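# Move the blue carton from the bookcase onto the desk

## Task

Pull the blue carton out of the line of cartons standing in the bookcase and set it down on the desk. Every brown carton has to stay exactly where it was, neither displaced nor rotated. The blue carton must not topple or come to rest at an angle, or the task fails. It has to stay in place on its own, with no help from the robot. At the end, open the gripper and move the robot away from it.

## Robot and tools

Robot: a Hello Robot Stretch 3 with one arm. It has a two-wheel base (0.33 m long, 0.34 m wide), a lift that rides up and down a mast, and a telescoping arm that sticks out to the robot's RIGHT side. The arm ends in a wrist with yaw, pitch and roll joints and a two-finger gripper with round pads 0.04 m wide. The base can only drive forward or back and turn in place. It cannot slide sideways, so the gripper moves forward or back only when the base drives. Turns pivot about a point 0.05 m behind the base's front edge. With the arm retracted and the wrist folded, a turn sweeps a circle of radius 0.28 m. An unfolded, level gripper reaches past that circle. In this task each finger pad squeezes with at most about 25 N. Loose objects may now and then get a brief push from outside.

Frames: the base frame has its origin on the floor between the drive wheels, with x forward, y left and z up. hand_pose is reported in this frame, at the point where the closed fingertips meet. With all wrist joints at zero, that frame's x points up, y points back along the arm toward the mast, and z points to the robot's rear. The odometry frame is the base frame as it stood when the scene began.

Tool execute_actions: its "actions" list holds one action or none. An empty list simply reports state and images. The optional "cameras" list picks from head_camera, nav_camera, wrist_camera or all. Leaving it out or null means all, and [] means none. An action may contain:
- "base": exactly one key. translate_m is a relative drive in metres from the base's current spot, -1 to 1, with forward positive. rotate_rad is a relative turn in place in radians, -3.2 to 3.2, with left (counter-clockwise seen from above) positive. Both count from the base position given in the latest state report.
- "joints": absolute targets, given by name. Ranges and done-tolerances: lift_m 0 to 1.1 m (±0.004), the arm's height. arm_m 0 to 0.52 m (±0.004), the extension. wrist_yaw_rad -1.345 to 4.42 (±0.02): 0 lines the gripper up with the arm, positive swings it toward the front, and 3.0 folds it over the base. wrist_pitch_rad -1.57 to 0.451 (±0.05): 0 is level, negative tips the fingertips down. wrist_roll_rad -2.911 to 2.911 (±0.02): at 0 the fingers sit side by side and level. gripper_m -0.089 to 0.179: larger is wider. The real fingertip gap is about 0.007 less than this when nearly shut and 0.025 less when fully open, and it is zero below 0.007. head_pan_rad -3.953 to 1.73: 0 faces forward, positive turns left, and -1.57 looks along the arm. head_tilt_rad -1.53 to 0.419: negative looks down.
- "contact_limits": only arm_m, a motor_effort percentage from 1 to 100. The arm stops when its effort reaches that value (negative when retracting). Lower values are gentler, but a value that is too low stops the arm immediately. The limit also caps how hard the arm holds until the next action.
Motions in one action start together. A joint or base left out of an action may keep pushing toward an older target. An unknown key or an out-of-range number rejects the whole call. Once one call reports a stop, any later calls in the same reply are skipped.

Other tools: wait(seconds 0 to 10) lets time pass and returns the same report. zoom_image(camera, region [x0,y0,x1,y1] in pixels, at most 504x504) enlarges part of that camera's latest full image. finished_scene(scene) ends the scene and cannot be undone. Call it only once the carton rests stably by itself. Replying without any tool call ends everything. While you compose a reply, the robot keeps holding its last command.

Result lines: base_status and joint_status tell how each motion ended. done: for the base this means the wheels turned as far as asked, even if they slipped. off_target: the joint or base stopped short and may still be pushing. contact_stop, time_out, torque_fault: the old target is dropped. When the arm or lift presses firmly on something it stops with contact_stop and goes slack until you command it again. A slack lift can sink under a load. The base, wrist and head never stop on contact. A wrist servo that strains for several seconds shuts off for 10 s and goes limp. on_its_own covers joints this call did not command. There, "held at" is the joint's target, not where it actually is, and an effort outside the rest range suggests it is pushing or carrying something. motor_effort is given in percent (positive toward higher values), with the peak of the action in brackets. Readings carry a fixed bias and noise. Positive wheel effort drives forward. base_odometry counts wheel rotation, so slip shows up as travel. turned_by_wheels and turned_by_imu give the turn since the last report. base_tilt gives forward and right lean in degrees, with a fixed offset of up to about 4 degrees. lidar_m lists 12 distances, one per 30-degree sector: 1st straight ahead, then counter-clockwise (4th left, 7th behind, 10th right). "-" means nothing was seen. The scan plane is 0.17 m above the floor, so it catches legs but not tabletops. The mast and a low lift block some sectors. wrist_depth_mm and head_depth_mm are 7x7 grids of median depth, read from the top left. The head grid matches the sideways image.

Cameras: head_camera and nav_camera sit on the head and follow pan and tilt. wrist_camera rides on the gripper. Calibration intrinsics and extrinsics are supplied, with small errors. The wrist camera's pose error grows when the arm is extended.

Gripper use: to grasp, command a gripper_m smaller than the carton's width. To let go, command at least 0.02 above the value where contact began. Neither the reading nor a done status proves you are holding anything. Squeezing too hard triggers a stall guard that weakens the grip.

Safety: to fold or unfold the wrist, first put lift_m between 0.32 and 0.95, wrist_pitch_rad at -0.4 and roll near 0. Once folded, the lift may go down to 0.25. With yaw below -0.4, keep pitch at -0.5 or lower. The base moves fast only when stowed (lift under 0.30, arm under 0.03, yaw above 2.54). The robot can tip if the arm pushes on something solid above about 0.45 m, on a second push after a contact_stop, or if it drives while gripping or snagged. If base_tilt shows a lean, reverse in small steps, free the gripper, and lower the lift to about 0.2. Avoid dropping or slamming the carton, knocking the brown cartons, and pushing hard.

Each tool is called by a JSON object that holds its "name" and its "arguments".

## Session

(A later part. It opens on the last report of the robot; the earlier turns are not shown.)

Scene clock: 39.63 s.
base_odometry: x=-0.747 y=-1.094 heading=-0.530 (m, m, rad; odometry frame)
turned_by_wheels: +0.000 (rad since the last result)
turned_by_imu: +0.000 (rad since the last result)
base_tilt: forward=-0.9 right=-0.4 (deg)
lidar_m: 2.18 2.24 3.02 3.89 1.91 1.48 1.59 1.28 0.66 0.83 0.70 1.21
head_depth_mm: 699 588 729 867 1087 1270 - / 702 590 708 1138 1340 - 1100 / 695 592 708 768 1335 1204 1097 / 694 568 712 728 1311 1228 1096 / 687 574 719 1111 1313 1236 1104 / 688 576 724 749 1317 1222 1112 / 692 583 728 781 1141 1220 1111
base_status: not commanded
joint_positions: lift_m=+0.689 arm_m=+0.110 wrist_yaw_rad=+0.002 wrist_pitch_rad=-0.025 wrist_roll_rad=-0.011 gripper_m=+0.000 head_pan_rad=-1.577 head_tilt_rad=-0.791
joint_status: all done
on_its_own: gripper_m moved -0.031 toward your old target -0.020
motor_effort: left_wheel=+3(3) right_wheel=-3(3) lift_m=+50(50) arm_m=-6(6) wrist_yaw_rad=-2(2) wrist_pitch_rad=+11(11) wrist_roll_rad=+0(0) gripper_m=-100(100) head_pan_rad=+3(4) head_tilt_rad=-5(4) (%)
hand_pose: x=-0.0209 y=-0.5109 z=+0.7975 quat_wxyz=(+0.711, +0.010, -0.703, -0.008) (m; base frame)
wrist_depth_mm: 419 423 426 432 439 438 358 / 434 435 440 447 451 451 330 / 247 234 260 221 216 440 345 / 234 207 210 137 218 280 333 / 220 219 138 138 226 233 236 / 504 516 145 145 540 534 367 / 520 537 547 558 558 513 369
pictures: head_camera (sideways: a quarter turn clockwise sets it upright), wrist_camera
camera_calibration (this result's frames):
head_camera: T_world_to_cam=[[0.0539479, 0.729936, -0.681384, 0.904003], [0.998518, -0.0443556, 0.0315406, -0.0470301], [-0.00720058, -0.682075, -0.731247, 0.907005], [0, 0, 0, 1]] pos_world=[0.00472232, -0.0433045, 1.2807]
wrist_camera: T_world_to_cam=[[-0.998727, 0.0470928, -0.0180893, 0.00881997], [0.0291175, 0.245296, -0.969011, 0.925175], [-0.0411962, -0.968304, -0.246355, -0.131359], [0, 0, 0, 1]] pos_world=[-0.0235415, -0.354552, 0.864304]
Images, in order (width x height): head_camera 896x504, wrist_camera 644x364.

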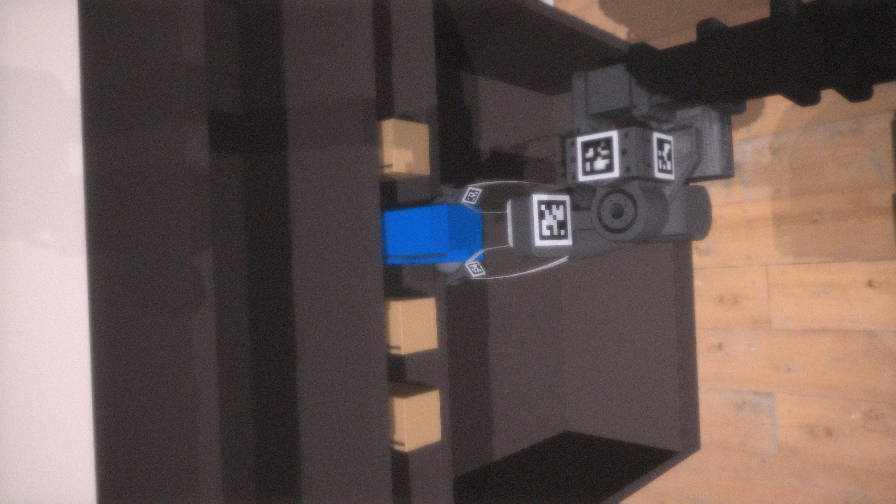

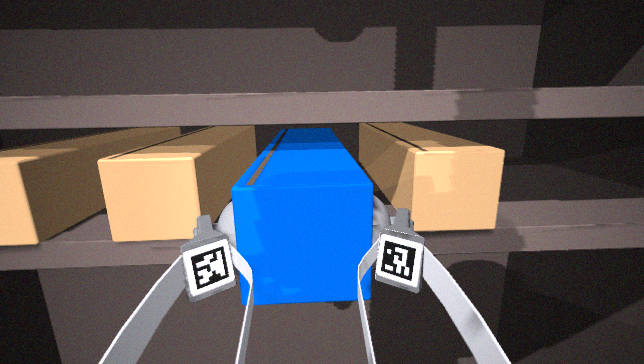

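{"name": "execute_actions", "arguments": {"actions": [{"joints":{"gripper_m":0.074}}], "cameras": []}}

{"name": "execute_actions", "arguments": {"actions": [{"joints":{"arm_m":0.19},"contact_limits":{"arm_m":12}}], "cameras": ["head_camera","wrist_camera"]}}

Scene clock: 41.50 s.
base_odometry: x=-0.747 y=-1.094 heading=-0.530 (m, m, rad; odometry frame)
turned_by_wheels: +0.000 (rad since the last result)
turned_by_imu: +0.000 (rad since the last result)
base_tilt: forward=-1.0 right=-0.5 (deg)
lidar_m: 2.18 2.25 3.00 3.90 1.92 1.48 1.59 1.28 0.66 0.82 0.69 1.21
head_depth_mm: 699 587 730 875 1072 1273 - / 700 591 707 1131 1335 - 1099 / 700 591 713 764 - 1193 1100 / 696 566 715 725 1320 1236 1106 / 690 571 716 1110 1321 1228 1105 / 689 577 722 755 1309 1229 1105 / 692 580 726 781 1141 1223 1106
base_status: not commanded
joint_positions: lift_m=+0.689 arm_m=+0.110 wrist_yaw_rad=+0.002 wrist_pitch_rad=-0.025 wrist_roll_rad=-0.011 gripper_m=+0.060 head_pan_rad=-1.577 head_tilt_rad=-0.791
joint_status: gripper_m off_target (ended at +0.060, target +0.074)
motor_effort: left_wheel=+3(2) right_wheel=-3(3) lift_m=+50(50) arm_m=-5(5) wrist_yaw_rad=-1(2) wrist_pitch_rad=+11(11) wrist_roll_rad=+0(0) gripper_m=+99(100) head_pan_rad=+3(4) head_tilt_rad=-5(4) (%)
hand_pose: x=-0.0209 y=-0.5109 z=+0.7975 quat_wxyz=(+0.711, +0.010, -0.703, -0.008) (m; base frame)
wrist_depth_mm: 415 422 424 434 434 439 358 / 432 437 440 444 449 451 329 / 247 234 259 222 216 444 346 / 232 207 211 140 218 281 333 / 222 216 143 143 228 233 236 / 506 517 513 150 540 532 368 / 520 535 549 555 570 510 369
pictures: none
No camera images: the call's "cameras" was empty. Leave "cameras" out to get every camera's image.

Scene clock: 43.30 s.
base_odometry: x=-0.747 y=-1.094 heading=-0.530 (m, m, rad; odometry frame)
turned_by_wheels: +0.000 (rad since the last result)
turned_by_imu: +0.000 (rad since the last result)
base_tilt: forward=-0.9 right=-0.4 (deg)
lidar_m: 2.18 2.24 3.01 3.88 1.91 1.48 1.59 1.28 0.66 0.83 0.70 1.20
head_depth_mm: 701 585 731 869 1080 1269 - / 701 591 709 1133 - 1209 1100 / 694 595 710 766 - 1229 1095 / 693 568 715 727 1309 1235 1102 / 690 573 720 1115 1324 1234 1104 / 690 577 724 752 1304 1233 1108 / 691 580 725 781 1145 1221 1107
base_status: not commanded
joint_positions: lift_m=+0.689 arm_m=+0.190 wrist_yaw_rad=+0.002 wrist_pitch_rad=-0.025 wrist_roll_rad=-0.011 gripper_m=+0.074 head_pan_rad=-1.577 head_tilt_rad=-0.791
joint_status: all done
on_its_own: gripper_m moved +0.014 to your old target +0.074
motor_effort: left_wheel=+3(2) right_wheel=-2(3) lift_m=+50(50) arm_m=+5(5) wrist_yaw_rad=-2(2) wrist_pitch_rad=+11(11) wrist_roll_rad=+0(0) gripper_m=-1(100) head_pan_rad=+3(3) head_tilt_rad=-5(4) (%)
contact_limits: arm_m 12 (drawing in: default 29, maximum 48; extending or still: default 39, maximum 65)
hand_pose: x=-0.0209 y=-0.5901 z=+0.7976 quat_wxyz=(+0.711, +0.010, -0.703, -0.008) (m; base frame)
wrist_depth_mm: 349 354 358 358 364 371 359 / 361 364 368 369 371 377 331 / 125 126 127 128 130 132 133 / 146 164 202 138 204 136 149 / 131 138 127 128 157 140 143 / 136 138 135 134 152 146 155 / 147 149 150 154 469 450 352
pictures: head_camera (sideways: a quarter turn clockwise sets it upright), wrist_camera
camera_calibration (this result's frames):
head_camera: T_world_to_cam=[[0.0539481, 0.729936, -0.681384, 0.904003], [0.998518, -0.0443558, 0.0315406, -0.0470301], [-0.00720074, -0.682075, -0.731247, 0.907005], [0, 0, 0, 1]] pos_world=[0.00472231, -0.0433045, 1.2807]
wrist_camera: T_world_to_cam=[[-0.998724, 0.0471386, -0.0181004, 0.012575], [0.0291296, 0.245062, -0.96907, 0.944577], [-0.0412449, -0.968361, -0.246123, -0.208275], [0, 0, 0, 1]] pos_world=[-0.0235464, -0.433758, 0.864327]
Images, in order (width x height): head_camera 896x504, wrist_camera 644x364.

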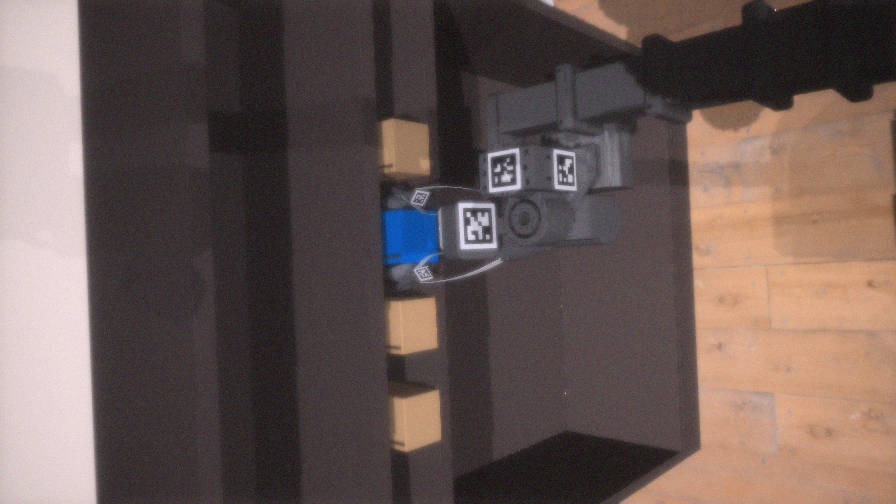

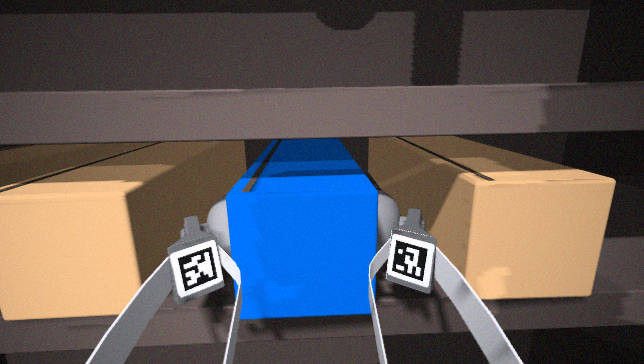

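{"name": "execute_actions", "arguments": {"actions": [{"joints":{"gripper_m":0.0}}], "cameras": []}}

{"name": "wait", "arguments": {"seconds": 0.6}}

{"name": "execute_actions", "arguments": {"actions": [{"joints":{"arm_m":0.09}}], "cameras": ["head_camera","wrist_camera"]}}

Scene clock: 45.03 s.
base_odometry: x=-0.747 y=-1.094 heading=-0.530 (m, m, rad; odometry frame)
turned_by_wheels: +0.000 (rad since the last result)
turned_by_imu: +0.000 (rad since the last result)
base_tilt: forward=-1.0 right=-0.4 (deg)
lidar_m: 2.18 2.25 3.01 3.89 1.91 1.47 1.59 1.28 0.66 0.82 0.70 1.20
head_depth_mm: 698 587 731 871 1085 1269 - / 699 593 708 1129 - 1214 1102 / 696 593 711 766 - 1227 1097 / 695 567 716 750 1322 1235 1099 / 691 572 718 1113 1318 1235 1103 / 686 575 722 750 1322 1222 1115 / 692 581 728 779 1135 1222 1100
base_status: not commanded
joint_positions: lift_m=+0.689 arm_m=+0.190 wrist_yaw_rad=+0.002 wrist_pitch_rad=-0.025 wrist_roll_rad=-0.011 gripper_m=+0.037 head_pan_rad=-1.577 head_tilt_rad=-0.791
joint_status: gripper_m off_target (ended at +0.037, target +0.000)
motor_effort: left_wheel=+3(3) right_wheel=-3(3) lift_m=+50(50) arm_m=+5(6) wrist_yaw_rad=-2(1) wrist_pitch_rad=+11(11) wrist_roll_rad=+0(0) gripper_m=-100(100) head_pan_rad=+4(3) head_tilt_rad=-4(5) (%)
hand_pose: x=-0.0209 y=-0.5901 z=+0.7976 quat_wxyz=(+0.711, +0.010, -0.703, -0.008) (m; base frame)
wrist_depth_mm: 351 354 355 358 362 367 358 / 363 362 367 369 373 378 328 / 125 125 127 129 130 132 133 / 146 165 202 138 204 136 149 / 131 138 127 128 157 140 143 / 137 138 135 134 151 146 155 / 148 149 151 153 471 452 353
pictures: none
No camera images: the call's "cameras" was empty. Leave "cameras" out to get every camera's image.

Scene clock: 45.63 s.
base_odometry: x=-0.747 y=-1.094 heading=-0.530 (m, m, rad; odometry frame)
turned_by_wheels: +0.000 (rad since the last result)
turned_by_imu: +0.000 (rad since the last result)
base_tilt: forward=-1.0 right=-0.4 (deg)
lidar_m: 2.18 2.24 3.00 3.89 1.91 1.48 1.59 1.28 0.66 0.82 0.70 1.20
head_depth_mm: 700 587 731 873 1078 1272 - / 702 590 707 1128 - 1219 1091 / 698 595 711 764 - 1237 1104 / 694 567 715 730 1311 1227 1106 / 691 574 720 1112 1322 1231 1106 / 685 576 720 750 1307 1230 1099 / 692 582 725 780 1146 1220 1105
base_status: not commanded
joint_positions: lift_m=+0.689 arm_m=+0.190 wrist_yaw_rad=+0.002 wrist_pitch_rad=-0.025 wrist_roll_rad=-0.011 gripper_m=+0.024 head_pan_rad=-1.577 head_tilt_rad=-0.791
joint_status: gripper_m off_target (ended at +0.037, target +0.000)
on_its_own: gripper_m moved -0.013 toward your old target +0.000
motor_effort: left_wheel=+2(3) right_wheel=-3(3) lift_m=+50(50) arm_m=+5(6) wrist_yaw_rad=-1(1) wrist_pitch_rad=+11(11) wrist_roll_rad=+0(0) gripper_m=-99(100) head_pan_rad=+3(3) head_tilt_rad=-5(5) (%)
hand_pose: x=-0.0209 y=-0.5901 z=+0.7976 quat_wxyz=(+0.711, +0.010, -0.703, -0.008) (m; base frame)
wrist_depth_mm: 349 352 357 359 363 368 357 / 360 365 367 367 373 374 330 / 124 126 127 128 130 132 133 / 146 164 202 138 204 136 149 / 131 138 127 128 157 140 143 / 136 138 135 134 152 145 154 / 148 150 150 154 468 451 352
wait: 0.60 s; at rest by 0.27 s
pictures: head_camera (sideways: a quarter turn clockwise sets it upright), nav_camera (sideways: a quarter turn counterclockwise sets it upright), wrist_camera
camera_calibration (this result's frames):
head_camera: T_world_to_cam=[[0.0539478, 0.729936, -0.681384, 0.904003], [0.998518, -0.0443555, 0.0315406, -0.0470301], [-0.0072005, -0.682075, -0.731247, 0.907005], [0, 0, 0, 1]] pos_world=[0.00472233, -0.0433045, 1.2807]
nav_camera: T_world_to_cam=[[0.0257705, -0.689661, 0.723674, -0.900379], [-0.999667, -0.0187426, 0.0177372, 0.0409496], [0.00133089, -0.72389, -0.689914, 0.856343], [0, 0, 0, 1]] pos_world=[0.0629995, -0.000290074, 1.24166]
wrist_camera: T_world_to_cam=[[-0.998724, 0.0471389, -0.0181002, 0.0125754], [0.0291295, 0.245062, -0.96907, 0.944579], [-0.0412453, -0.968361, -0.246123, -0.208283], [0, 0, 0, 1]] pos_world=[-0.0235465, -0.433767, 0.864327]
Images, in order (width x height): head_camera 896x504, nav_camera 672x504, wrist_camera 644x364.

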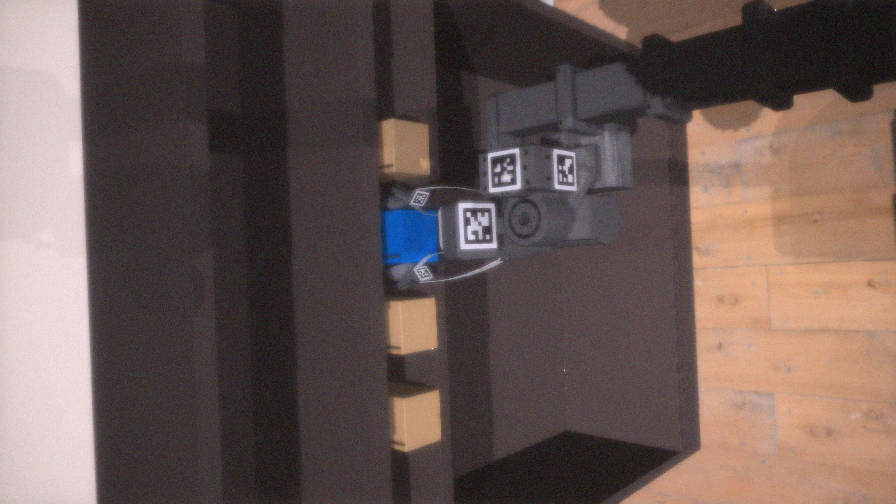

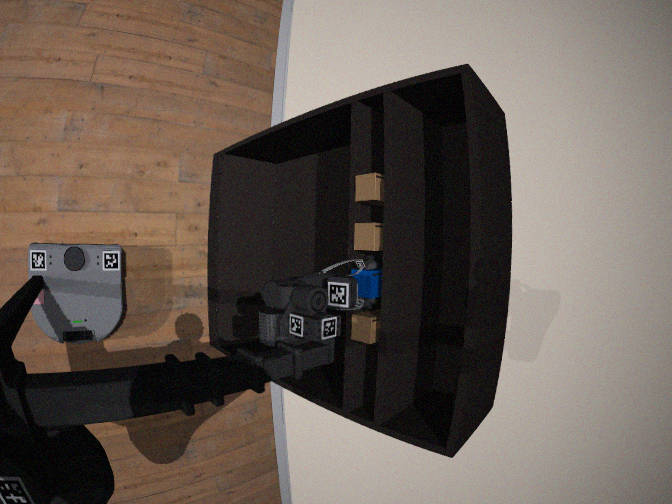

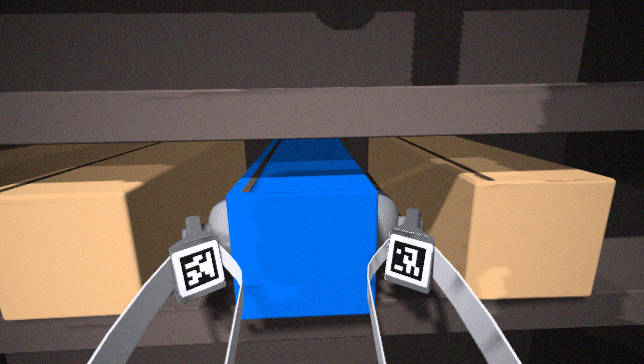

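Scene clock: 47.60 s.
base_odometry: x=-0.747 y=-1.094 heading=-0.530 (m, m, rad; odometry frame)
turned_by_wheels: +0.000 (rad since the last result)
turned_by_imu: +0.000 (rad since the last result)
base_tilt: forward=-0.9 right=-0.4 (deg)
lidar_m: 2.18 2.25 3.00 3.90 1.91 1.47 1.59 1.28 0.66 0.82 0.70 1.21
head_depth_mm: 699 587 731 873 1078 1266 - / 699 591 708 1139 1329 - 1097 / 696 592 711 754 1329 - 1100 / 694 569 717 665 1288 1209 1100 / 688 572 719 1116 1314 1233 1107 / 689 577 720 753 1310 1216 1104 / 692 581 724 777 1141 1216 1112
base_status: not commanded
joint_positions: lift_m=+0.689 arm_m=+0.090 wrist_yaw_rad=+0.002 wrist_pitch_rad=-0.025 wrist_roll_rad=-0.011 gripper_m=+0.001 head_pan_rad=-1.577 head_tilt_rad=-0.791
joint_status: all done
on_its_own: gripper_m moved -0.023 to your old target +0.000
motor_effort: left_wheel=+3(3) right_wheel=-4(3) lift_m=+50(50) arm_m=-6(6) wrist_yaw_rad=-1(3) wrist_pitch_rad=+11(11) wrist_roll_rad=+0(0) gripper_m=-77(100) head_pan_rad=+3(4) head_tilt_rad=-4(5) (%)
hand_pose: x=-0.0209 y=-0.4909 z=+0.7976 quat_wxyz=(+0.711, +0.010, -0.703, -0.008) (m; base frame)
wrist_depth_mm: 433 441 446 450 455 454 360 / 448 454 459 465 469 471 332 / 247 234 258 226 261 472 347 / 235 228 226 138 238 311 332 / 240 241 127 128 249 257 256 / 516 536 135 134 566 535 366 / 529 564 568 575 589 507 368
pictures: head_camera (sideways: a quarter turn clockwise sets it upright), wrist_camera
camera_calibration (this result's frames):
head_camera: T_world_to_cam=[[0.0539479, 0.729936, -0.681384, 0.904003], [0.998518, -0.0443556, 0.0315406, -0.0470302], [-0.00720058, -0.682075, -0.731247, 0.907005], [0, 0, 0, 1]] pos_world=[0.00472232, -0.0433045, 1.2807]
wrist_camera: T_world_to_cam=[[-0.99872, 0.0472294, -0.0181002, 0.00791966], [0.0291516, 0.245057, -0.96907, 0.920264], [-0.041333, -0.968358, -0.24612, -0.112206], [0, 0, 0, 1]] pos_world=[-0.0235555, -0.334546, 0.864328]
Images, in order (width x height): head_camera 896x504, wrist_camera 644x364.

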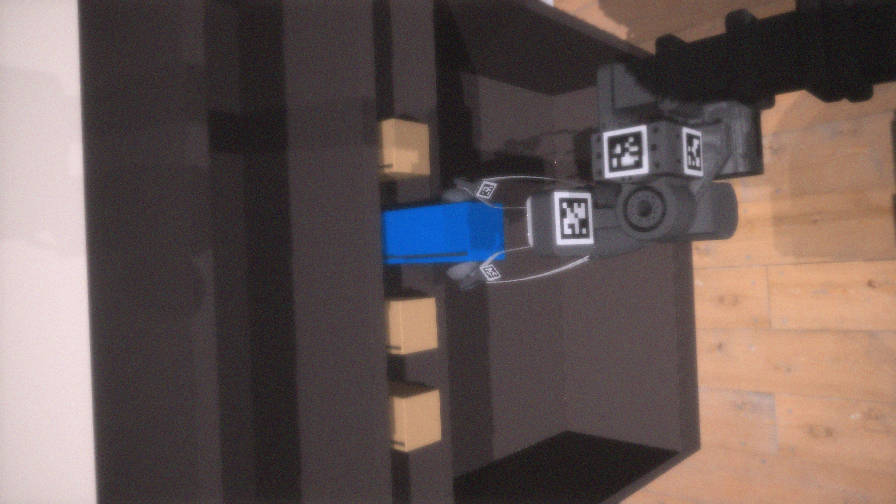

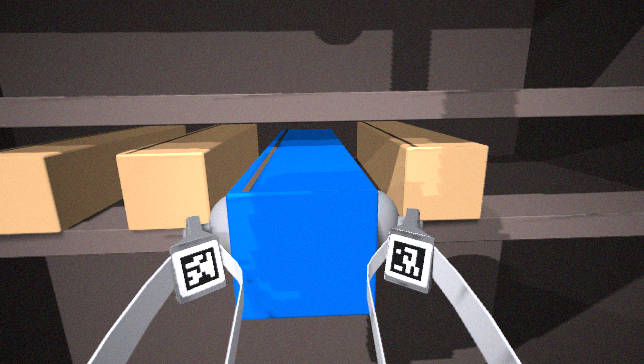

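{"name": "execute_actions", "arguments": {"actions": [{"joints":{"gripper_m":0.13}}], "cameras": ["wrist_camera"]}}

{"name": "wait", "arguments": {"seconds": 1}}

Scene clock: 49.77 s.
base_odometry: x=-0.747 y=-1.094 heading=-0.530 (m, m, rad; odometry frame)
turned_by_wheels: +0.000 (rad since the last result)
turned_by_imu: +0.000 (rad since the last result)
base_tilt: forward=-1.0 right=-0.5 (deg)
lidar_m: 2.17 2.24 3.02 3.89 1.91 1.48 1.59 1.27 0.66 0.83 0.70 1.20
head_depth_mm: 703 587 733 876 1079 1271 - / 703 590 708 1137 1318 - 1104 / 700 593 712 760 1336 - 1098 / 694 567 713 663 1290 1208 1101 / 691 572 719 1111 1320 1232 1098 / 689 578 719 753 1302 1223 1108 / 692 581 724 778 1142 1229 1109
base_status: not commanded
joint_positions: lift_m=+0.689 arm_m=+0.090 wrist_yaw_rad=+0.002 wrist_pitch_rad=-0.025 wrist_roll_rad=-0.011 gripper_m=+0.088 head_pan_rad=-1.577 head_tilt_rad=-0.791
joint_status: gripper_m off_target (ended at +0.088, target +0.130)
motor_effort: left_wheel=+2(3) right_wheel=-4(2) lift_m=+50(50) arm_m=-6(6) wrist_yaw_rad=-2(2) wrist_pitch_rad=+11(11) wrist_roll_rad=+0(0) gripper_m=+100(100) head_pan_rad=+3(4) head_tilt_rad=-4(4) (%)
hand_pose: x=-0.0209 y=-0.4909 z=+0.7976 quat_wxyz=(+0.711, +0.010, -0.703, -0.008) (m; base frame)
wrist_depth_mm: 436 440 445 449 455 460 357 / 448 453 460 464 470 470 330 / 247 235 259 224 261 468 347 / 234 228 226 139 238 311 333 / 239 241 127 128 242 258 256 / 520 539 135 134 563 507 366 / 520 569 567 576 591 542 368
pictures: wrist_camera
camera_calibration (this result's frames):
wrist_camera: T_world_to_cam=[[-0.99872, 0.0472311, -0.0181006, 0.00792031], [0.0291523, 0.245057, -0.96907, 0.920264], [-0.0413345, -0.968358, -0.24612, -0.112206], [0, 0, 0, 1]] pos_world=[-0.0235556, -0.334546, 0.864328]
Images, in order (width x height): wrist_camera 644x364.

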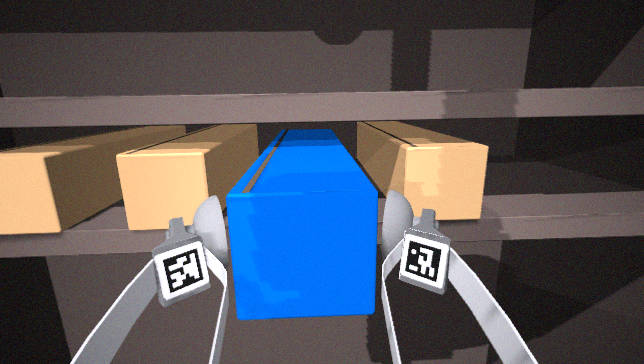

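Scene clock: 50.77 s.
base_odometry: x=-0.747 y=-1.094 heading=-0.530 (m, m, rad; odometry frame)
turned_by_wheels: +0.000 (rad since the last result)
turned_by_imu: +0.000 (rad since the last result)
base_tilt: forward=-0.9 right=-0.5 (deg)
lidar_m: 2.18 2.24 3.01 3.90 1.91 1.47 1.59 1.28 0.66 0.82 0.70 1.20
head_depth_mm: 699 586 731 868 1078 1264 - / 703 593 708 1127 1322 - 1095 / 701 592 709 751 1344 - 1098 / 694 569 715 665 1288 1215 1097 / 692 572 720 941 1313 1232 1107 / 687 575 723 752 1306 1227 1107 / 690 581 725 779 1142 1221 1110
base_status: not commanded
joint_positions: lift_m=+0.689 arm_m=+0.090 wrist_yaw_rad=+0.002 wrist_pitch_rad=-0.025 wrist_roll_rad=-0.011 gripper_m=+0.128 head_pan_rad=-1.577 head_tilt_rad=-0.791
joint_status: gripper_m off_target (ended at +0.088, target +0.130)
on_its_own: gripper_m moved +0.039 to your old target +0.130
motor_effort: left_wheel=+3(3) right_wheel=-3(2) lift_m=+50(50) arm_m=-6(6) wrist_yaw_rad=-2(2) wrist_pitch_rad=+11(11) wrist_roll_rad=+0(0) gripper_m=+100(100) head_pan_rad=+4(4) head_tilt_rad=-5(4) (%)
hand_pose: x=-0.0209 y=-0.4909 z=+0.7976 quat_wxyz=(+0.711, +0.010, -0.703, -0.008) (m; base frame)
wrist_depth_mm: 434 441 447 450 453 460 358 / 444 458 459 467 471 471 330 / 248 236 258 225 261 468 346 / 233 228 226 139 238 311 333 / 239 246 130 129 249 256 257 / 523 - 538 134 559 505 368 / 494 557 575 578 589 575 362
wait: 1.00 s; at rest by 0.27 s
pictures: head_camera (sideways: a quarter turn clockwise sets it upright), nav_camera (sideways: a quarter turn counterclockwise sets it upright), wrist_camera
camera_calibration (this result's frames):
head_camera: T_world_to_cam=[[0.0539481, 0.729936, -0.681383, 0.904003], [0.998518, -0.0443558, 0.0315406, -0.0470301], [-0.00720074, -0.682075, -0.731247, 0.907005], [0, 0, 0, 1]] pos_world=[0.00472231, -0.0433044, 1.2807]
nav_camera: T_world_to_cam=[[0.0257703, -0.689661, 0.723674, -0.900379], [-0.999667, -0.0187422, 0.0177372, 0.0409496], [0.00133063, -0.72389, -0.689914, 0.856343], [0, 0, 0, 1]] pos_world=[0.0629995, -0.000290087, 1.24166]
wrist_camera: T_world_to_cam=[[-0.99872, 0.0472311, -0.0181005, 0.00792027], [0.0291523, 0.245057, -0.96907, 0.920264], [-0.0413346, -0.968357, -0.24612, -0.112206], [0, 0, 0, 1]] pos_world=[-0.0235556, -0.334546, 0.864328]
Images, in order (width x height): head_camera 896x504, nav_camera 672x504, wrist_camera 644x364.

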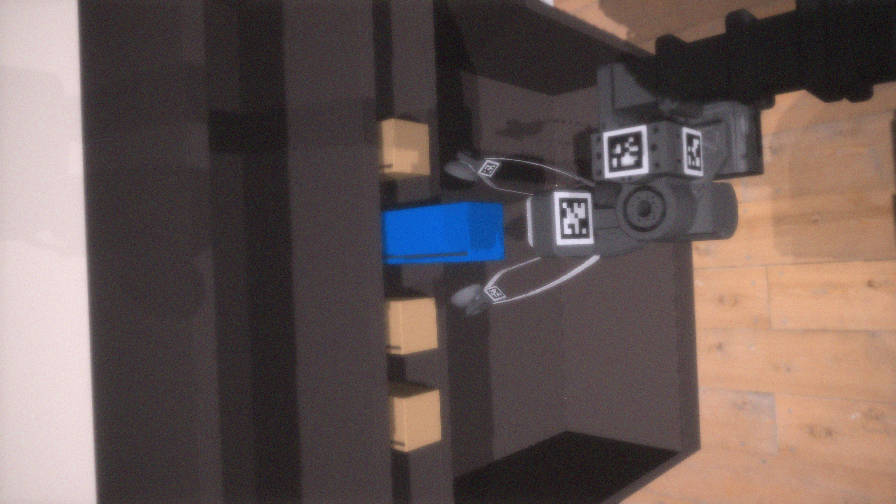

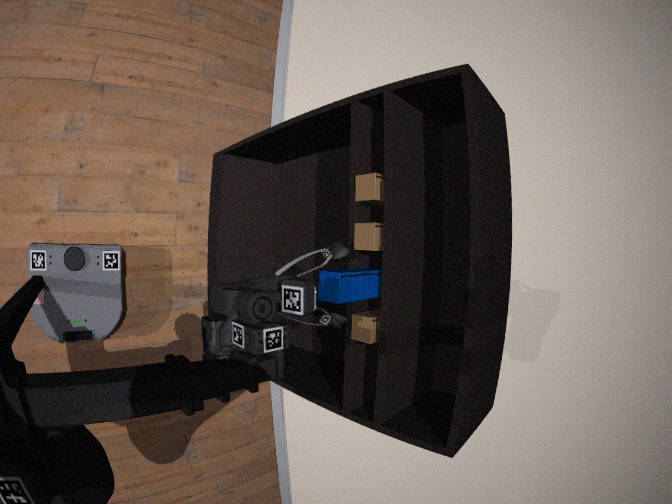

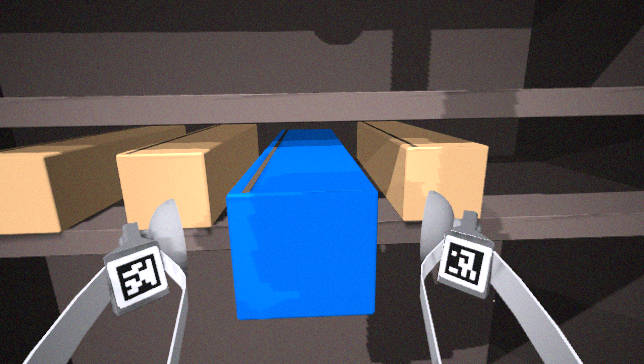

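{"name": "execute_actions", "arguments": {"actions": [{"joints":{"lift_m":0.9,"wrist_pitch_rad":-1.0,"gripper_m":0.11}}], "cameras": []}}

{"name": "execute_actions", "arguments": {"actions": [{"joints":{"arm_m":0.25},"contact_limits":{"arm_m":12}}]}}

Scene clock: 54.03 s.
base_odometry: x=-0.747 y=-1.094 heading=-0.530 (m, m, rad; odometry frame)
turned_by_wheels: +0.000 (rad since the last result)
turned_by_imu: +0.000 (rad since the last result)
base_tilt: forward=-1.0 right=-0.5 (deg)
lidar_m: 2.18 2.25 3.00 3.89 1.91 1.48 1.59 1.28 0.66 0.83 0.70 1.20
head_depth_mm: 699 586 731 - - 1232 1092 / 701 590 746 - - 1224 1097 / 697 593 712 - - 1224 1101 / 693 568 715 771 1291 1237 1113 / 689 570 719 1117 1307 1227 1106 / 687 577 720 753 1308 1211 1109 / 693 582 724 781 1139 1217 1110
base_status: not commanded
joint_positions: lift_m=+0.899 arm_m=+0.090 wrist_yaw_rad=+0.002 wrist_pitch_rad=-1.003 wrist_roll_rad=-0.011 gripper_m=+0.110 head_pan_rad=-1.577 head_tilt_rad=-0.791
joint_status: all done
motor_effort: left_wheel=+2(3) right_wheel=-2(3) lift_m=+50(51) arm_m=-6(6) wrist_yaw_rad=-1(1) wrist_pitch_rad=+1(11) wrist_roll_rad=+0(0) gripper_m=+0(100) head_pan_rad=+4(4) head_tilt_rad=-4(4) (%)
hand_pose: x=-0.0214 y=-0.3528 z=+0.8091 quat_wxyz=(+0.624, +0.343, -0.616, -0.338) (m; base frame)
wrist_depth_mm: 537 628 596 191 640 484 355 / 550 731 749 219 764 523 929 / 561 818 940 950 929 645 - / 988 870 919 912 908 - - / 937 941 956 956 964 - - / 888 888 915 912 919 947 942 / 844 863 855 886 883 900 894
pictures: none
No camera images: the call's "cameras" was empty. Leave "cameras" out to get every camera's image.

Scene clock: 56.47 s.
base_odometry: x=-0.747 y=-1.094 heading=-0.530 (m, m, rad; odometry frame)
turned_by_wheels: +0.000 (rad since the last result)
turned_by_imu: +0.000 (rad since the last result)
base_tilt: forward=-0.9 right=-0.5 (deg)
lidar_m: 2.18 2.25 3.00 3.88 1.91 1.47 1.59 1.28 0.66 0.82 0.69 1.21
head_depth_mm: 700 572 - - 1083 1238 1091 / 703 560 - 1137 1305 1222 1103 / 697 563 - 1167 1311 1223 1097 / 692 542 714 645 1314 1234 1103 / 686 571 715 1119 1315 1231 1106 / 687 577 721 753 1309 1219 1105 / 692 581 729 779 1141 1224 1109
base_status: not commanded
joint_positions: lift_m=+0.899 arm_m=+0.250 wrist_yaw_rad=+0.002 wrist_pitch_rad=-1.003 wrist_roll_rad=-0.011 gripper_m=+0.110 head_pan_rad=-1.577 head_tilt_rad=-0.791
joint_status: all done
motor_effort: left_wheel=+2(3) right_wheel=-3(4) lift_m=+50(50) arm_m=+5(6) wrist_yaw_rad=-1(2) wrist_pitch_rad=+2(2) wrist_roll_rad=+0(0) gripper_m=+0(1) head_pan_rad=+3(3) head_tilt_rad=-4(4) (%)
contact_limits: arm_m 12 (drawing in: default 29, maximum 48; extending or still: default 39, maximum 65)
hand_pose: x=-0.0214 y=-0.5119 z=+0.8091 quat_wxyz=(+0.624, +0.343, -0.616, -0.338) (m; base frame)
wrist_depth_mm: 134 135 138 139 141 142 144 / 129 130 132 133 135 137 139 / 166 170 209 167 204 175 237 / 502 702 219 157 711 496 357 / 562 762 150 148 867 656 - / 896 903 142 141 902 922 941 / 856 849 135 135 897 886 910
pictures: head_camera (sideways: a quarter turn clockwise sets it upright), nav_camera (sideways: a quarter turn counterclockwise sets it upright), wrist_camera
camera_calibration (this result's frames):
head_camera: T_world_to_cam=[[0.0539478, 0.729936, -0.681384, 0.904003], [0.998518, -0.0443555, 0.0315406, -0.0470302], [-0.0072005, -0.682075, -0.731247, 0.907005], [0, 0, 0, 1]] pos_world=[0.00472233, -0.0433045, 1.2807]
nav_camera: T_world_to_cam=[[0.0257705, -0.689661, 0.723674, -0.900379], [-0.999667, -0.0187426, 0.0177372, 0.0409496], [0.00133088, -0.72389, -0.689914, 0.856343], [0, 0, 0, 1]] pos_world=[0.0629995, -0.000290081, 1.24166]
wrist_camera: T_world_to_cam=[[-0.998651, 0.0415237, 0.0311833, -0.034173], [0.0285583, 0.940696, -0.338045, 0.782148], [-0.0433709, -0.336699, -0.940613, 0.755472], [0, 0, 0, 1]] pos_world=[-0.0236982, -0.479979, 0.976074]
Images, in order (width x height): head_camera 896x504, nav_camera 672x504, wrist_camera 644x364.

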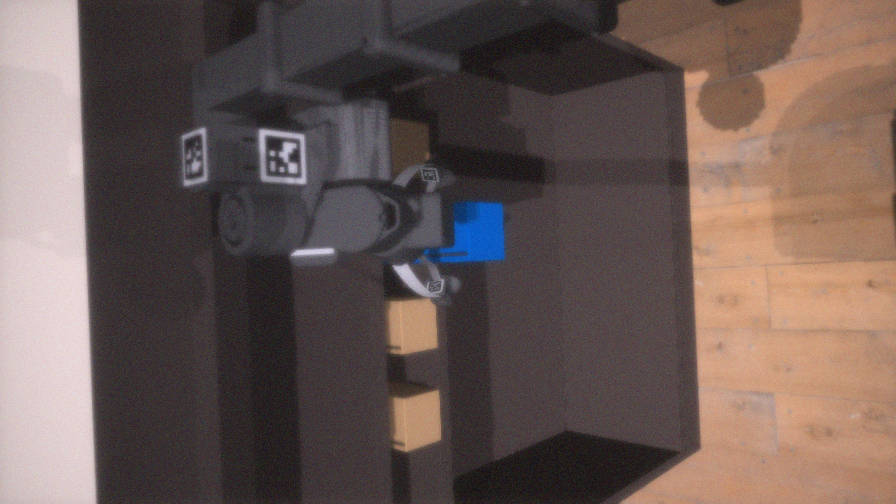

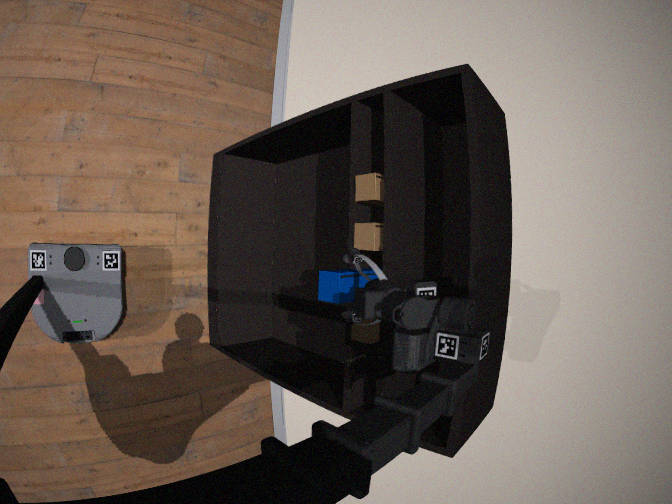

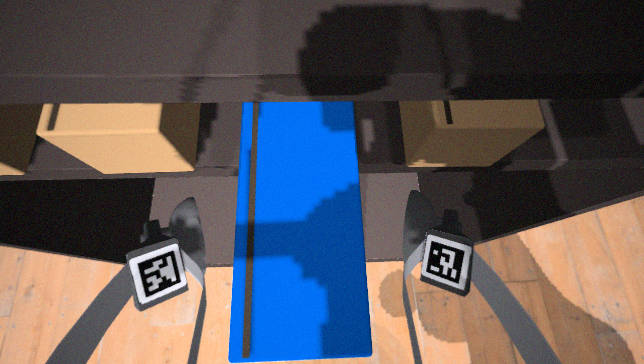

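{"name": "execute_actions", "arguments": {"actions": [{"joints":{"gripper_m":0.076,"lift_m":0.895}}], "cameras": []}}

{"name": "execute_actions", "arguments": {"actions": [{"joints":{"arm_m":0.295},"contact_limits":{"arm_m":12}}], "cameras": ["wrist_camera"]}}

Scene clock: 57.73 s.
base_odometry: x=-0.747 y=-1.094 heading=-0.530 (m, m, rad; odometry frame)
turned_by_wheels: +0.000 (rad since the last result)
turned_by_imu: +0.000 (rad since the last result)
base_tilt: forward=-1.0 right=-0.4 (deg)
lidar_m: 2.18 2.24 3.02 3.90 1.91 1.47 1.59 1.28 0.66 0.82 0.69 1.21
head_depth_mm: 700 585 - - 1095 1250 1087 / 701 560 - 1140 1296 1225 1095 / 696 562 - 1167 1320 1231 1096 / 695 554 718 649 1324 1238 1103 / 692 572 718 1116 1315 1237 1099 / 689 576 722 754 1308 1220 1112 / 695 583 727 779 1143 1217 1120
base_status: not commanded
joint_positions: lift_m=+0.896 arm_m=+0.250 wrist_yaw_rad=+0.002 wrist_pitch_rad=-1.003 wrist_roll_rad=-0.011 gripper_m=+0.080 head_pan_rad=-1.577 head_tilt_rad=-0.791
joint_status: all done
motor_effort: left_wheel=+3(2) right_wheel=-3(2) lift_m=+17(46) arm_m=+5(5) wrist_yaw_rad=+0(1) wrist_pitch_rad=+2(2) wrist_roll_rad=+0(0) gripper_m=-100(100) head_pan_rad=+3(4) head_tilt_rad=-5(4) (%)
hand_pose: x=-0.0214 y=-0.5119 z=+0.8052 quat_wxyz=(+0.624, +0.343, -0.616, -0.338) (m; base frame)
wrist_depth_mm: 129 130 132 134 136 138 140 / 127 128 130 132 135 137 139 / 161 169 209 162 204 173 232 / 511 697 214 152 857 489 360 / 557 803 144 144 775 658 - / 885 888 137 137 919 933 940 / 847 866 132 130 881 875 893
pictures: none
No camera images: the call's "cameras" was empty. Leave "cameras" out to get every camera's image.

Scene clock: 59.17 s.
base_odometry: x=-0.747 y=-1.094 heading=-0.530 (m, m, rad; odometry frame)
turned_by_wheels: +0.000 (rad since the last result)
turned_by_imu: +0.000 (rad since the last result)
base_tilt: forward=-1.0 right=-0.4 (deg)
lidar_m: 2.18 2.25 3.01 3.47 1.91 1.48 1.59 1.28 0.66 0.83 0.69 1.21
head_depth_mm: 699 556 - - 1123 1246 1093 / 702 589 668 1136 1293 1232 1100 / 703 - - 1125 1319 1234 1096 / 695 569 716 647 1315 1229 1098 / 690 574 717 1112 1319 1227 1100 / 688 576 722 751 1315 1224 1103 / 688 581 726 779 1145 1216 1103
base_status: not commanded
joint_positions: lift_m=+0.896 arm_m=+0.295 wrist_yaw_rad=+0.002 wrist_pitch_rad=-1.004 wrist_roll_rad=-0.011 gripper_m=+0.076 head_pan_rad=-1.577 head_tilt_rad=-0.791
joint_status: all done
motor_effort: left_wheel=+3(3) right_wheel=-2(3) lift_m=+17(17) arm_m=+5(5) wrist_yaw_rad=-2(1) wrist_pitch_rad=+2(2) wrist_roll_rad=+0(0) gripper_m=-1(100) head_pan_rad=+3(4) head_tilt_rad=-4(4) (%)
contact_limits: arm_m 12 (drawing in: default 29, maximum 48; extending or still: default 39, maximum 65)
hand_pose: x=-0.0214 y=-0.5569 z=+0.8052 quat_wxyz=(+0.624, +0.343, -0.616, -0.338) (m; base frame)
wrist_depth_mm: 129 130 132 134 136 137 139 / 121 122 124 125 127 128 130 / 114 115 116 117 119 121 122 / 111 113 115 119 123 127 131 / 195 183 143 144 185 463 345 / 861 875 138 137 909 921 928 / 847 854 843 130 870 883 894
pictures: wrist_camera
camera_calibration (this result's frames):
wrist_camera: T_world_to_cam=[[-0.998651, 0.041512, 0.0311975, -0.0322049], [0.0285567, 0.940807, -0.337738, 0.822916], [-0.043371, -0.336392, -0.940723, 0.736969], [0, 0, 0, 1]] pos_world=[-0.0236981, -0.524958, 0.972218]
Images, in order (width x height): wrist_camera 644x364.

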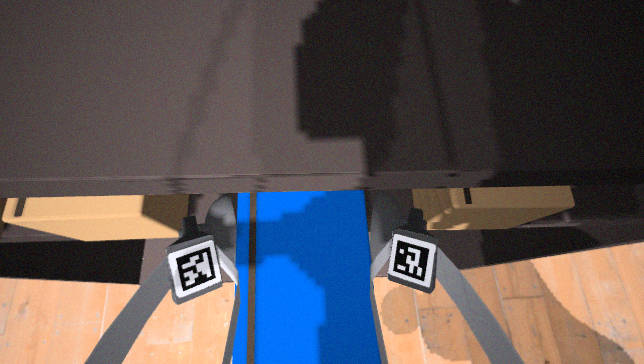

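Grip, ease up slightly, pull.

{"name": "execute_actions", "arguments": {"actions": [{"joints":{"gripper_m":-0.01}}], "cameras": []}}

{"name": "execute_actions", "arguments": {"actions": [{"joints":{"arm_m":0.27,"lift_m":0.901}}], "cameras": []}}

{"name": "execute_actions", "arguments": {"actions": [{"joints":{"arm_m":0.2}}]}}

Scene clock: 60.77 s.
base_odometry: x=-0.747 y=-1.094 heading=-0.530 (m, m, rad; odometry frame)
turned_by_wheels: +0.000 (rad since the last result)
turned_by_imu: +0.000 (rad since the last result)
base_tilt: forward=-1.0 right=-0.4 (deg)
lidar_m: 2.18 2.24 3.00 3.90 1.91 1.47 1.59 1.28 0.66 0.83 0.69 1.20
head_depth_mm: 701 557 - - 1125 1242 1094 / 702 588 668 1138 1300 1217 1093 / 699 593 - 1124 1323 1236 1099 / 693 566 714 642 1322 1226 1102 / 689 570 717 1115 1328 1236 1104 / 687 576 722 751 1307 1216 1108 / 692 581 724 780 1138 1223 1109
base_status: not commanded
joint_positions: lift_m=+0.896 arm_m=+0.295 wrist_yaw_rad=+0.002 wrist_pitch_rad=-1.005 wrist_roll_rad=-0.011 gripper_m=+0.035 head_pan_rad=-1.577 head_tilt_rad=-0.791
joint_status: gripper_m off_target (ended at +0.035, target -0.010)
motor_effort: left_wheel=+3(3) right_wheel=-4(3) lift_m=+17(17) arm_m=+5(5) wrist_yaw_rad=-1(1) wrist_pitch_rad=+2(2) wrist_roll_rad=+0(0) gripper_m=-100(100) head_pan_rad=+4(3) head_tilt_rad=-5(4) (%)
hand_pose: x=-0.0214 y=-0.5566 z=+0.8051 quat_wxyz=(+0.623, +0.343, -0.616, -0.338) (m; base frame)
wrist_depth_mm: 128 130 132 133 135 137 139 / 121 122 123 125 126 128 130 / 114 115 116 117 119 120 121 / 111 113 116 120 123 127 132 / 195 184 141 142 460 466 346 / 868 876 136 134 912 924 951 / 856 844 840 128 883 894 877
pictures: none
No camera images: the call's "cameras" was empty. Leave "cameras" out to get every camera's image.

Scene clock: 61.90 s.
base_odometry: x=-0.747 y=-1.094 heading=-0.530 (m, m, rad; odometry frame)
turned_by_wheels: +0.000 (rad since the last result)
turned_by_imu: +0.000 (rad since the last result)
base_tilt: forward=-1.0 right=-0.4 (deg)
lidar_m: 2.18 2.24 3.01 3.89 1.91 1.48 1.59 1.28 0.66 0.82 0.70 1.21
head_depth_mm: 698 558 - - 1079 1245 1104 / 702 561 668 1135 1297 1220 1095 / 697 565 - 1121 1317 1231 1101 / 695 567 703 617 1324 1231 1106 / 689 572 720 1121 1318 1237 1108 / 687 577 721 755 1310 1219 1108 / 693 581 728 781 1139 1214 1109
base_status: not commanded
joint_positions: lift_m=+0.900 arm_m=+0.270 wrist_yaw_rad=+0.002 wrist_pitch_rad=-1.006 wrist_roll_rad=-0.011 gripper_m=+0.012 head_pan_rad=-1.577 head_tilt_rad=-0.791
joint_status: all done
on_its_own: gripper_m moved -0.023 toward your old target -0.010
motor_effort: left_wheel=+2(3) right_wheel=-3(3) lift_m=+50(55) arm_m=-6(6) wrist_yaw_rad=-1(1) wrist_pitch_rad=+3(3) wrist_roll_rad=+0(0) gripper_m=-100(100) head_pan_rad=+3(4) head_tilt_rad=-4(4) (%)
hand_pose: x=-0.0214 y=-0.5321 z=+0.8097 quat_wxyz=(+0.623, +0.343, -0.615, -0.339) (m; base frame)
wrist_depth_mm: 134 136 137 139 141 143 145 / 126 127 129 130 132 134 135 / 126 128 130 133 135 138 141 / 184 174 207 149 218 211 231 / 543 810 141 141 774 564 982 / 898 868 134 134 908 924 923 / 850 867 853 127 864 888 917
pictures: none
No camera images: the call's "cameras" was empty. Leave "cameras" out to get every camera's image.

Scene clock: 63.60 s.
base_odometry: x=-0.747 y=-1.094 heading=-0.530 (m, m, rad; odometry frame)
turned_by_wheels: +0.000 (rad since the last result)
turned_by_imu: +0.000 (rad since the last result)
base_tilt: forward=-1.0 right=-0.5 (deg)
lidar_m: 2.18 2.24 3.01 3.90 1.91 1.47 1.59 1.28 0.66 0.83 0.70 1.20
head_depth_mm: 701 585 - - 1102 1225 1089 / 702 563 - 1170 1296 1225 1092 / 698 563 - 1189 1296 1224 1099 / 691 569 716 728 1275 1234 1101 / 690 573 718 1112 1307 1231 1105 / 688 577 723 754 1317 1222 1108 / 690 580 727 780 1141 1222 1108
base_status: not commanded
joint_positions: lift_m=+0.900 arm_m=+0.200 wrist_yaw_rad=+0.002 wrist_pitch_rad=-1.006 wrist_roll_rad=-0.011 gripper_m=-0.008 head_pan_rad=-1.577 head_tilt_rad=-0.791
joint_status: all done
on_its_own: gripper_m moved -0.020 to your old target -0.010
motor_effort: left_wheel=+2(3) right_wheel=-3(3) lift_m=+51(50) arm_m=-6(6) wrist_yaw_rad=-2(1) wrist_pitch_rad=+3(3) wrist_roll_rad=+0(0) gripper_m=-100(100) head_pan_rad=+4(3) head_tilt_rad=-5(4) (%)
hand_pose: x=-0.0214 y=-0.4620 z=+0.8097 quat_wxyz=(+0.623, +0.343, -0.615, -0.339) (m; base frame)
wrist_depth_mm: 181 179 175 174 188 188 264 / 227 199 211 168 230 245 253 / 534 746 240 158 774 491 344 / 544 813 886 148 913 554 - / 918 849 141 141 862 984 - / 902 888 134 133 893 955 942 / 857 861 841 127 874 885 889
pictures: head_camera (sideways: a quarter turn clockwise sets it upright), nav_camera (sideways: a quarter turn counterclockwise sets it upright), wrist_camera
camera_calibration (this result's frames):
head_camera: T_world_to_cam=[[0.0539478, 0.729936, -0.681384, 0.904003], [0.998518, -0.0443554, 0.0315406, -0.0470301], [-0.00720042, -0.682075, -0.731247, 0.907005], [0, 0, 0, 1]] pos_world=[0.00472233, -0.0433045, 1.2807]
nav_camera: T_world_to_cam=[[0.0257706, -0.689661, 0.723674, -0.900379], [-0.999667, -0.0187427, 0.0177372, 0.0409496], [0.00133097, -0.72389, -0.689914, 0.856343], [0, 0, 0, 1]] pos_world=[0.0629995, -0.000290067, 1.24166]
wrist_camera: T_world_to_cam=[[-0.998651, 0.0414294, 0.0313142, -0.0364158], [0.028557, 0.941716, -0.335193, 0.733566], [-0.0433759, -0.333847, -0.941629, 0.775004], [0, 0, 0, 1]] pos_world=[-0.0236986, -0.43057, 0.976792]
Images, in order (width x height): head_camera 896x504, nav_camera 672x504, wrist_camera 644x364.

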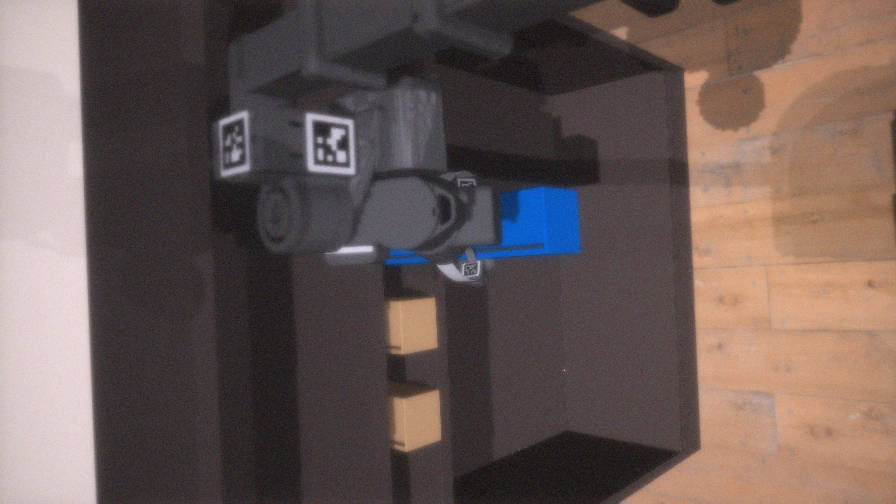

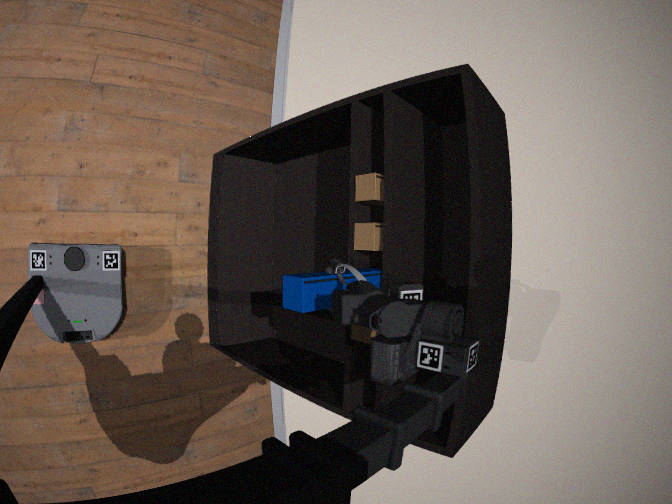

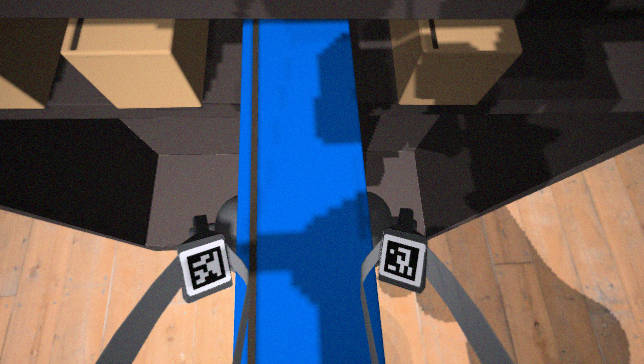

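{"name": "execute_actions", "arguments": {"actions": [{"joints":{"arm_m":0.03,"head_pan_rad":1.3,"head_tilt_rad":-0.3}}]}}

Scene clock: 66.37 s.
base_odometry: x=-0.747 y=-1.094 heading=-0.530 (m, m, rad; odometry frame)
turned_by_wheels: +0.000 (rad since the last result)
turned_by_imu: +0.000 (rad since the last result)
base_tilt: forward=-0.9 right=-0.4 (deg)
lidar_m: 2.18 2.25 3.01 3.90 1.91 1.47 1.59 1.28 0.66 0.82 0.70 1.20
head_depth_mm: 2978 3015 3211 3249 2390 1767 1377 / 3490 3684 - 3746 2415 1766 1386 / 3493 3761 - 3693 2428 1783 1401 / 3439 3583 3753 - 2462 1787 1421 / 3364 3500 3669 3840 2479 1817 1403 / 3206 3393 3526 3711 2476 1786 1423 / 3096 3304 3482 3671 2487 1811 1420
base_status: not commanded
joint_positions: lift_m=+0.900 arm_m=+0.030 wrist_yaw_rad=+0.002 wrist_pitch_rad=-1.007 wrist_roll_rad=-0.011 gripper_m=+0.002 head_pan_rad=+1.293 head_tilt_rad=-0.310
joint_status: all done
on_its_own: gripper_m is held at +0.003, not at your -0.010, by its stall guard, which is still easing
motor_effort: left_wheel=+2(3) right_wheel=-2(3) lift_m=+50(50) arm_m=-6(7) wrist_yaw_rad=-1(1) wrist_pitch_rad=+3(3) wrist_roll_rad=+0(0) gripper_m=-18(81) head_pan_rad=+4(41) head_tilt_rad=+5(31) (%)
hand_pose: x=-0.0214 y=-0.2920 z=+0.8097 quat_wxyz=(+0.623, +0.344, -0.615, -0.339) (m; base frame)
wrist_depth_mm: 556 689 647 180 726 519 804 / 563 781 794 168 842 596 - / - 808 951 158 953 - - / - 953 917 149 - - - / 948 936 141 141 - - - / 899 889 134 133 910 937 935 / 855 844 852 127 884 887 894
pictures: head_camera (sideways: a quarter turn clockwise sets it upright), nav_camera (sideways: a quarter turn counterclockwise sets it upright), wrist_camera
camera_calibration (this result's frames):
head_camera: T_world_to_cam=[[-0.138901, -0.305996, -0.941845, 1.24479], [-0.955078, 0.292806, 0.0457227, -0.0536013], [0.261787, 0.905887, -0.332921, 0.387128], [0, 0, 0, 1]] pos_world=[0.0203639, 0.0459017, 1.30373]
nav_camera: T_world_to_cam=[[0.047193, 0.274258, 0.960498, -1.20936], [0.964922, -0.261128, 0.0271514, 0.016695], [0.25826, 0.925524, -0.276961, 0.317465], [0, 0, 0, 1]] pos_world=[-0.0410241, 0.0422158, 1.24906]
wrist_camera: T_world_to_cam=[[-0.998651, 0.0414191, 0.0313287, -0.0434756], [0.028557, 0.941828, -0.334879, 0.573169], [-0.0433766, -0.333532, -0.94174, 0.831928], [0, 0, 0, 1]] pos_world=[-0.0236986, -0.260551, 0.976764]
Images, in order (width x height): head_camera 896x504, nav_camera 672x504, wrist_camera 644x364.

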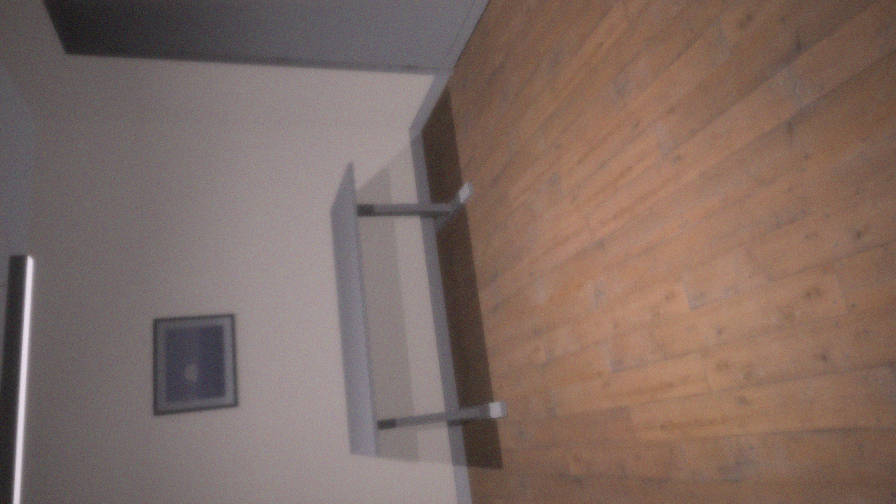

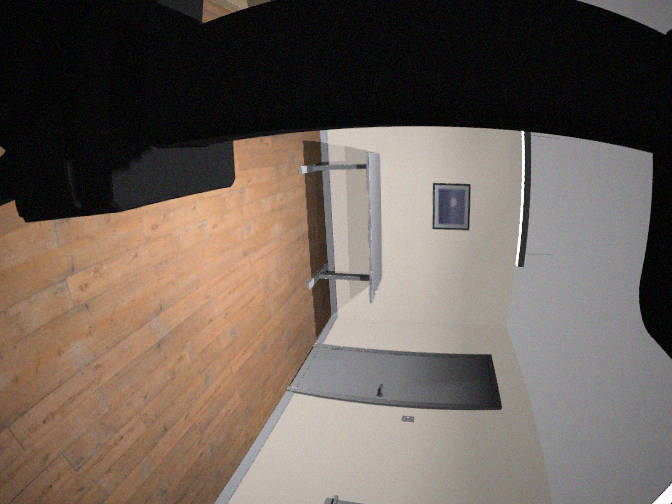

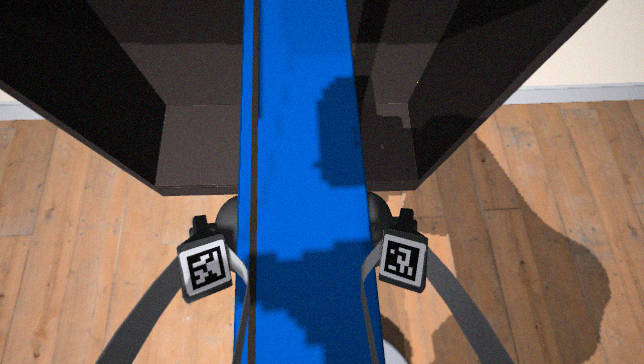

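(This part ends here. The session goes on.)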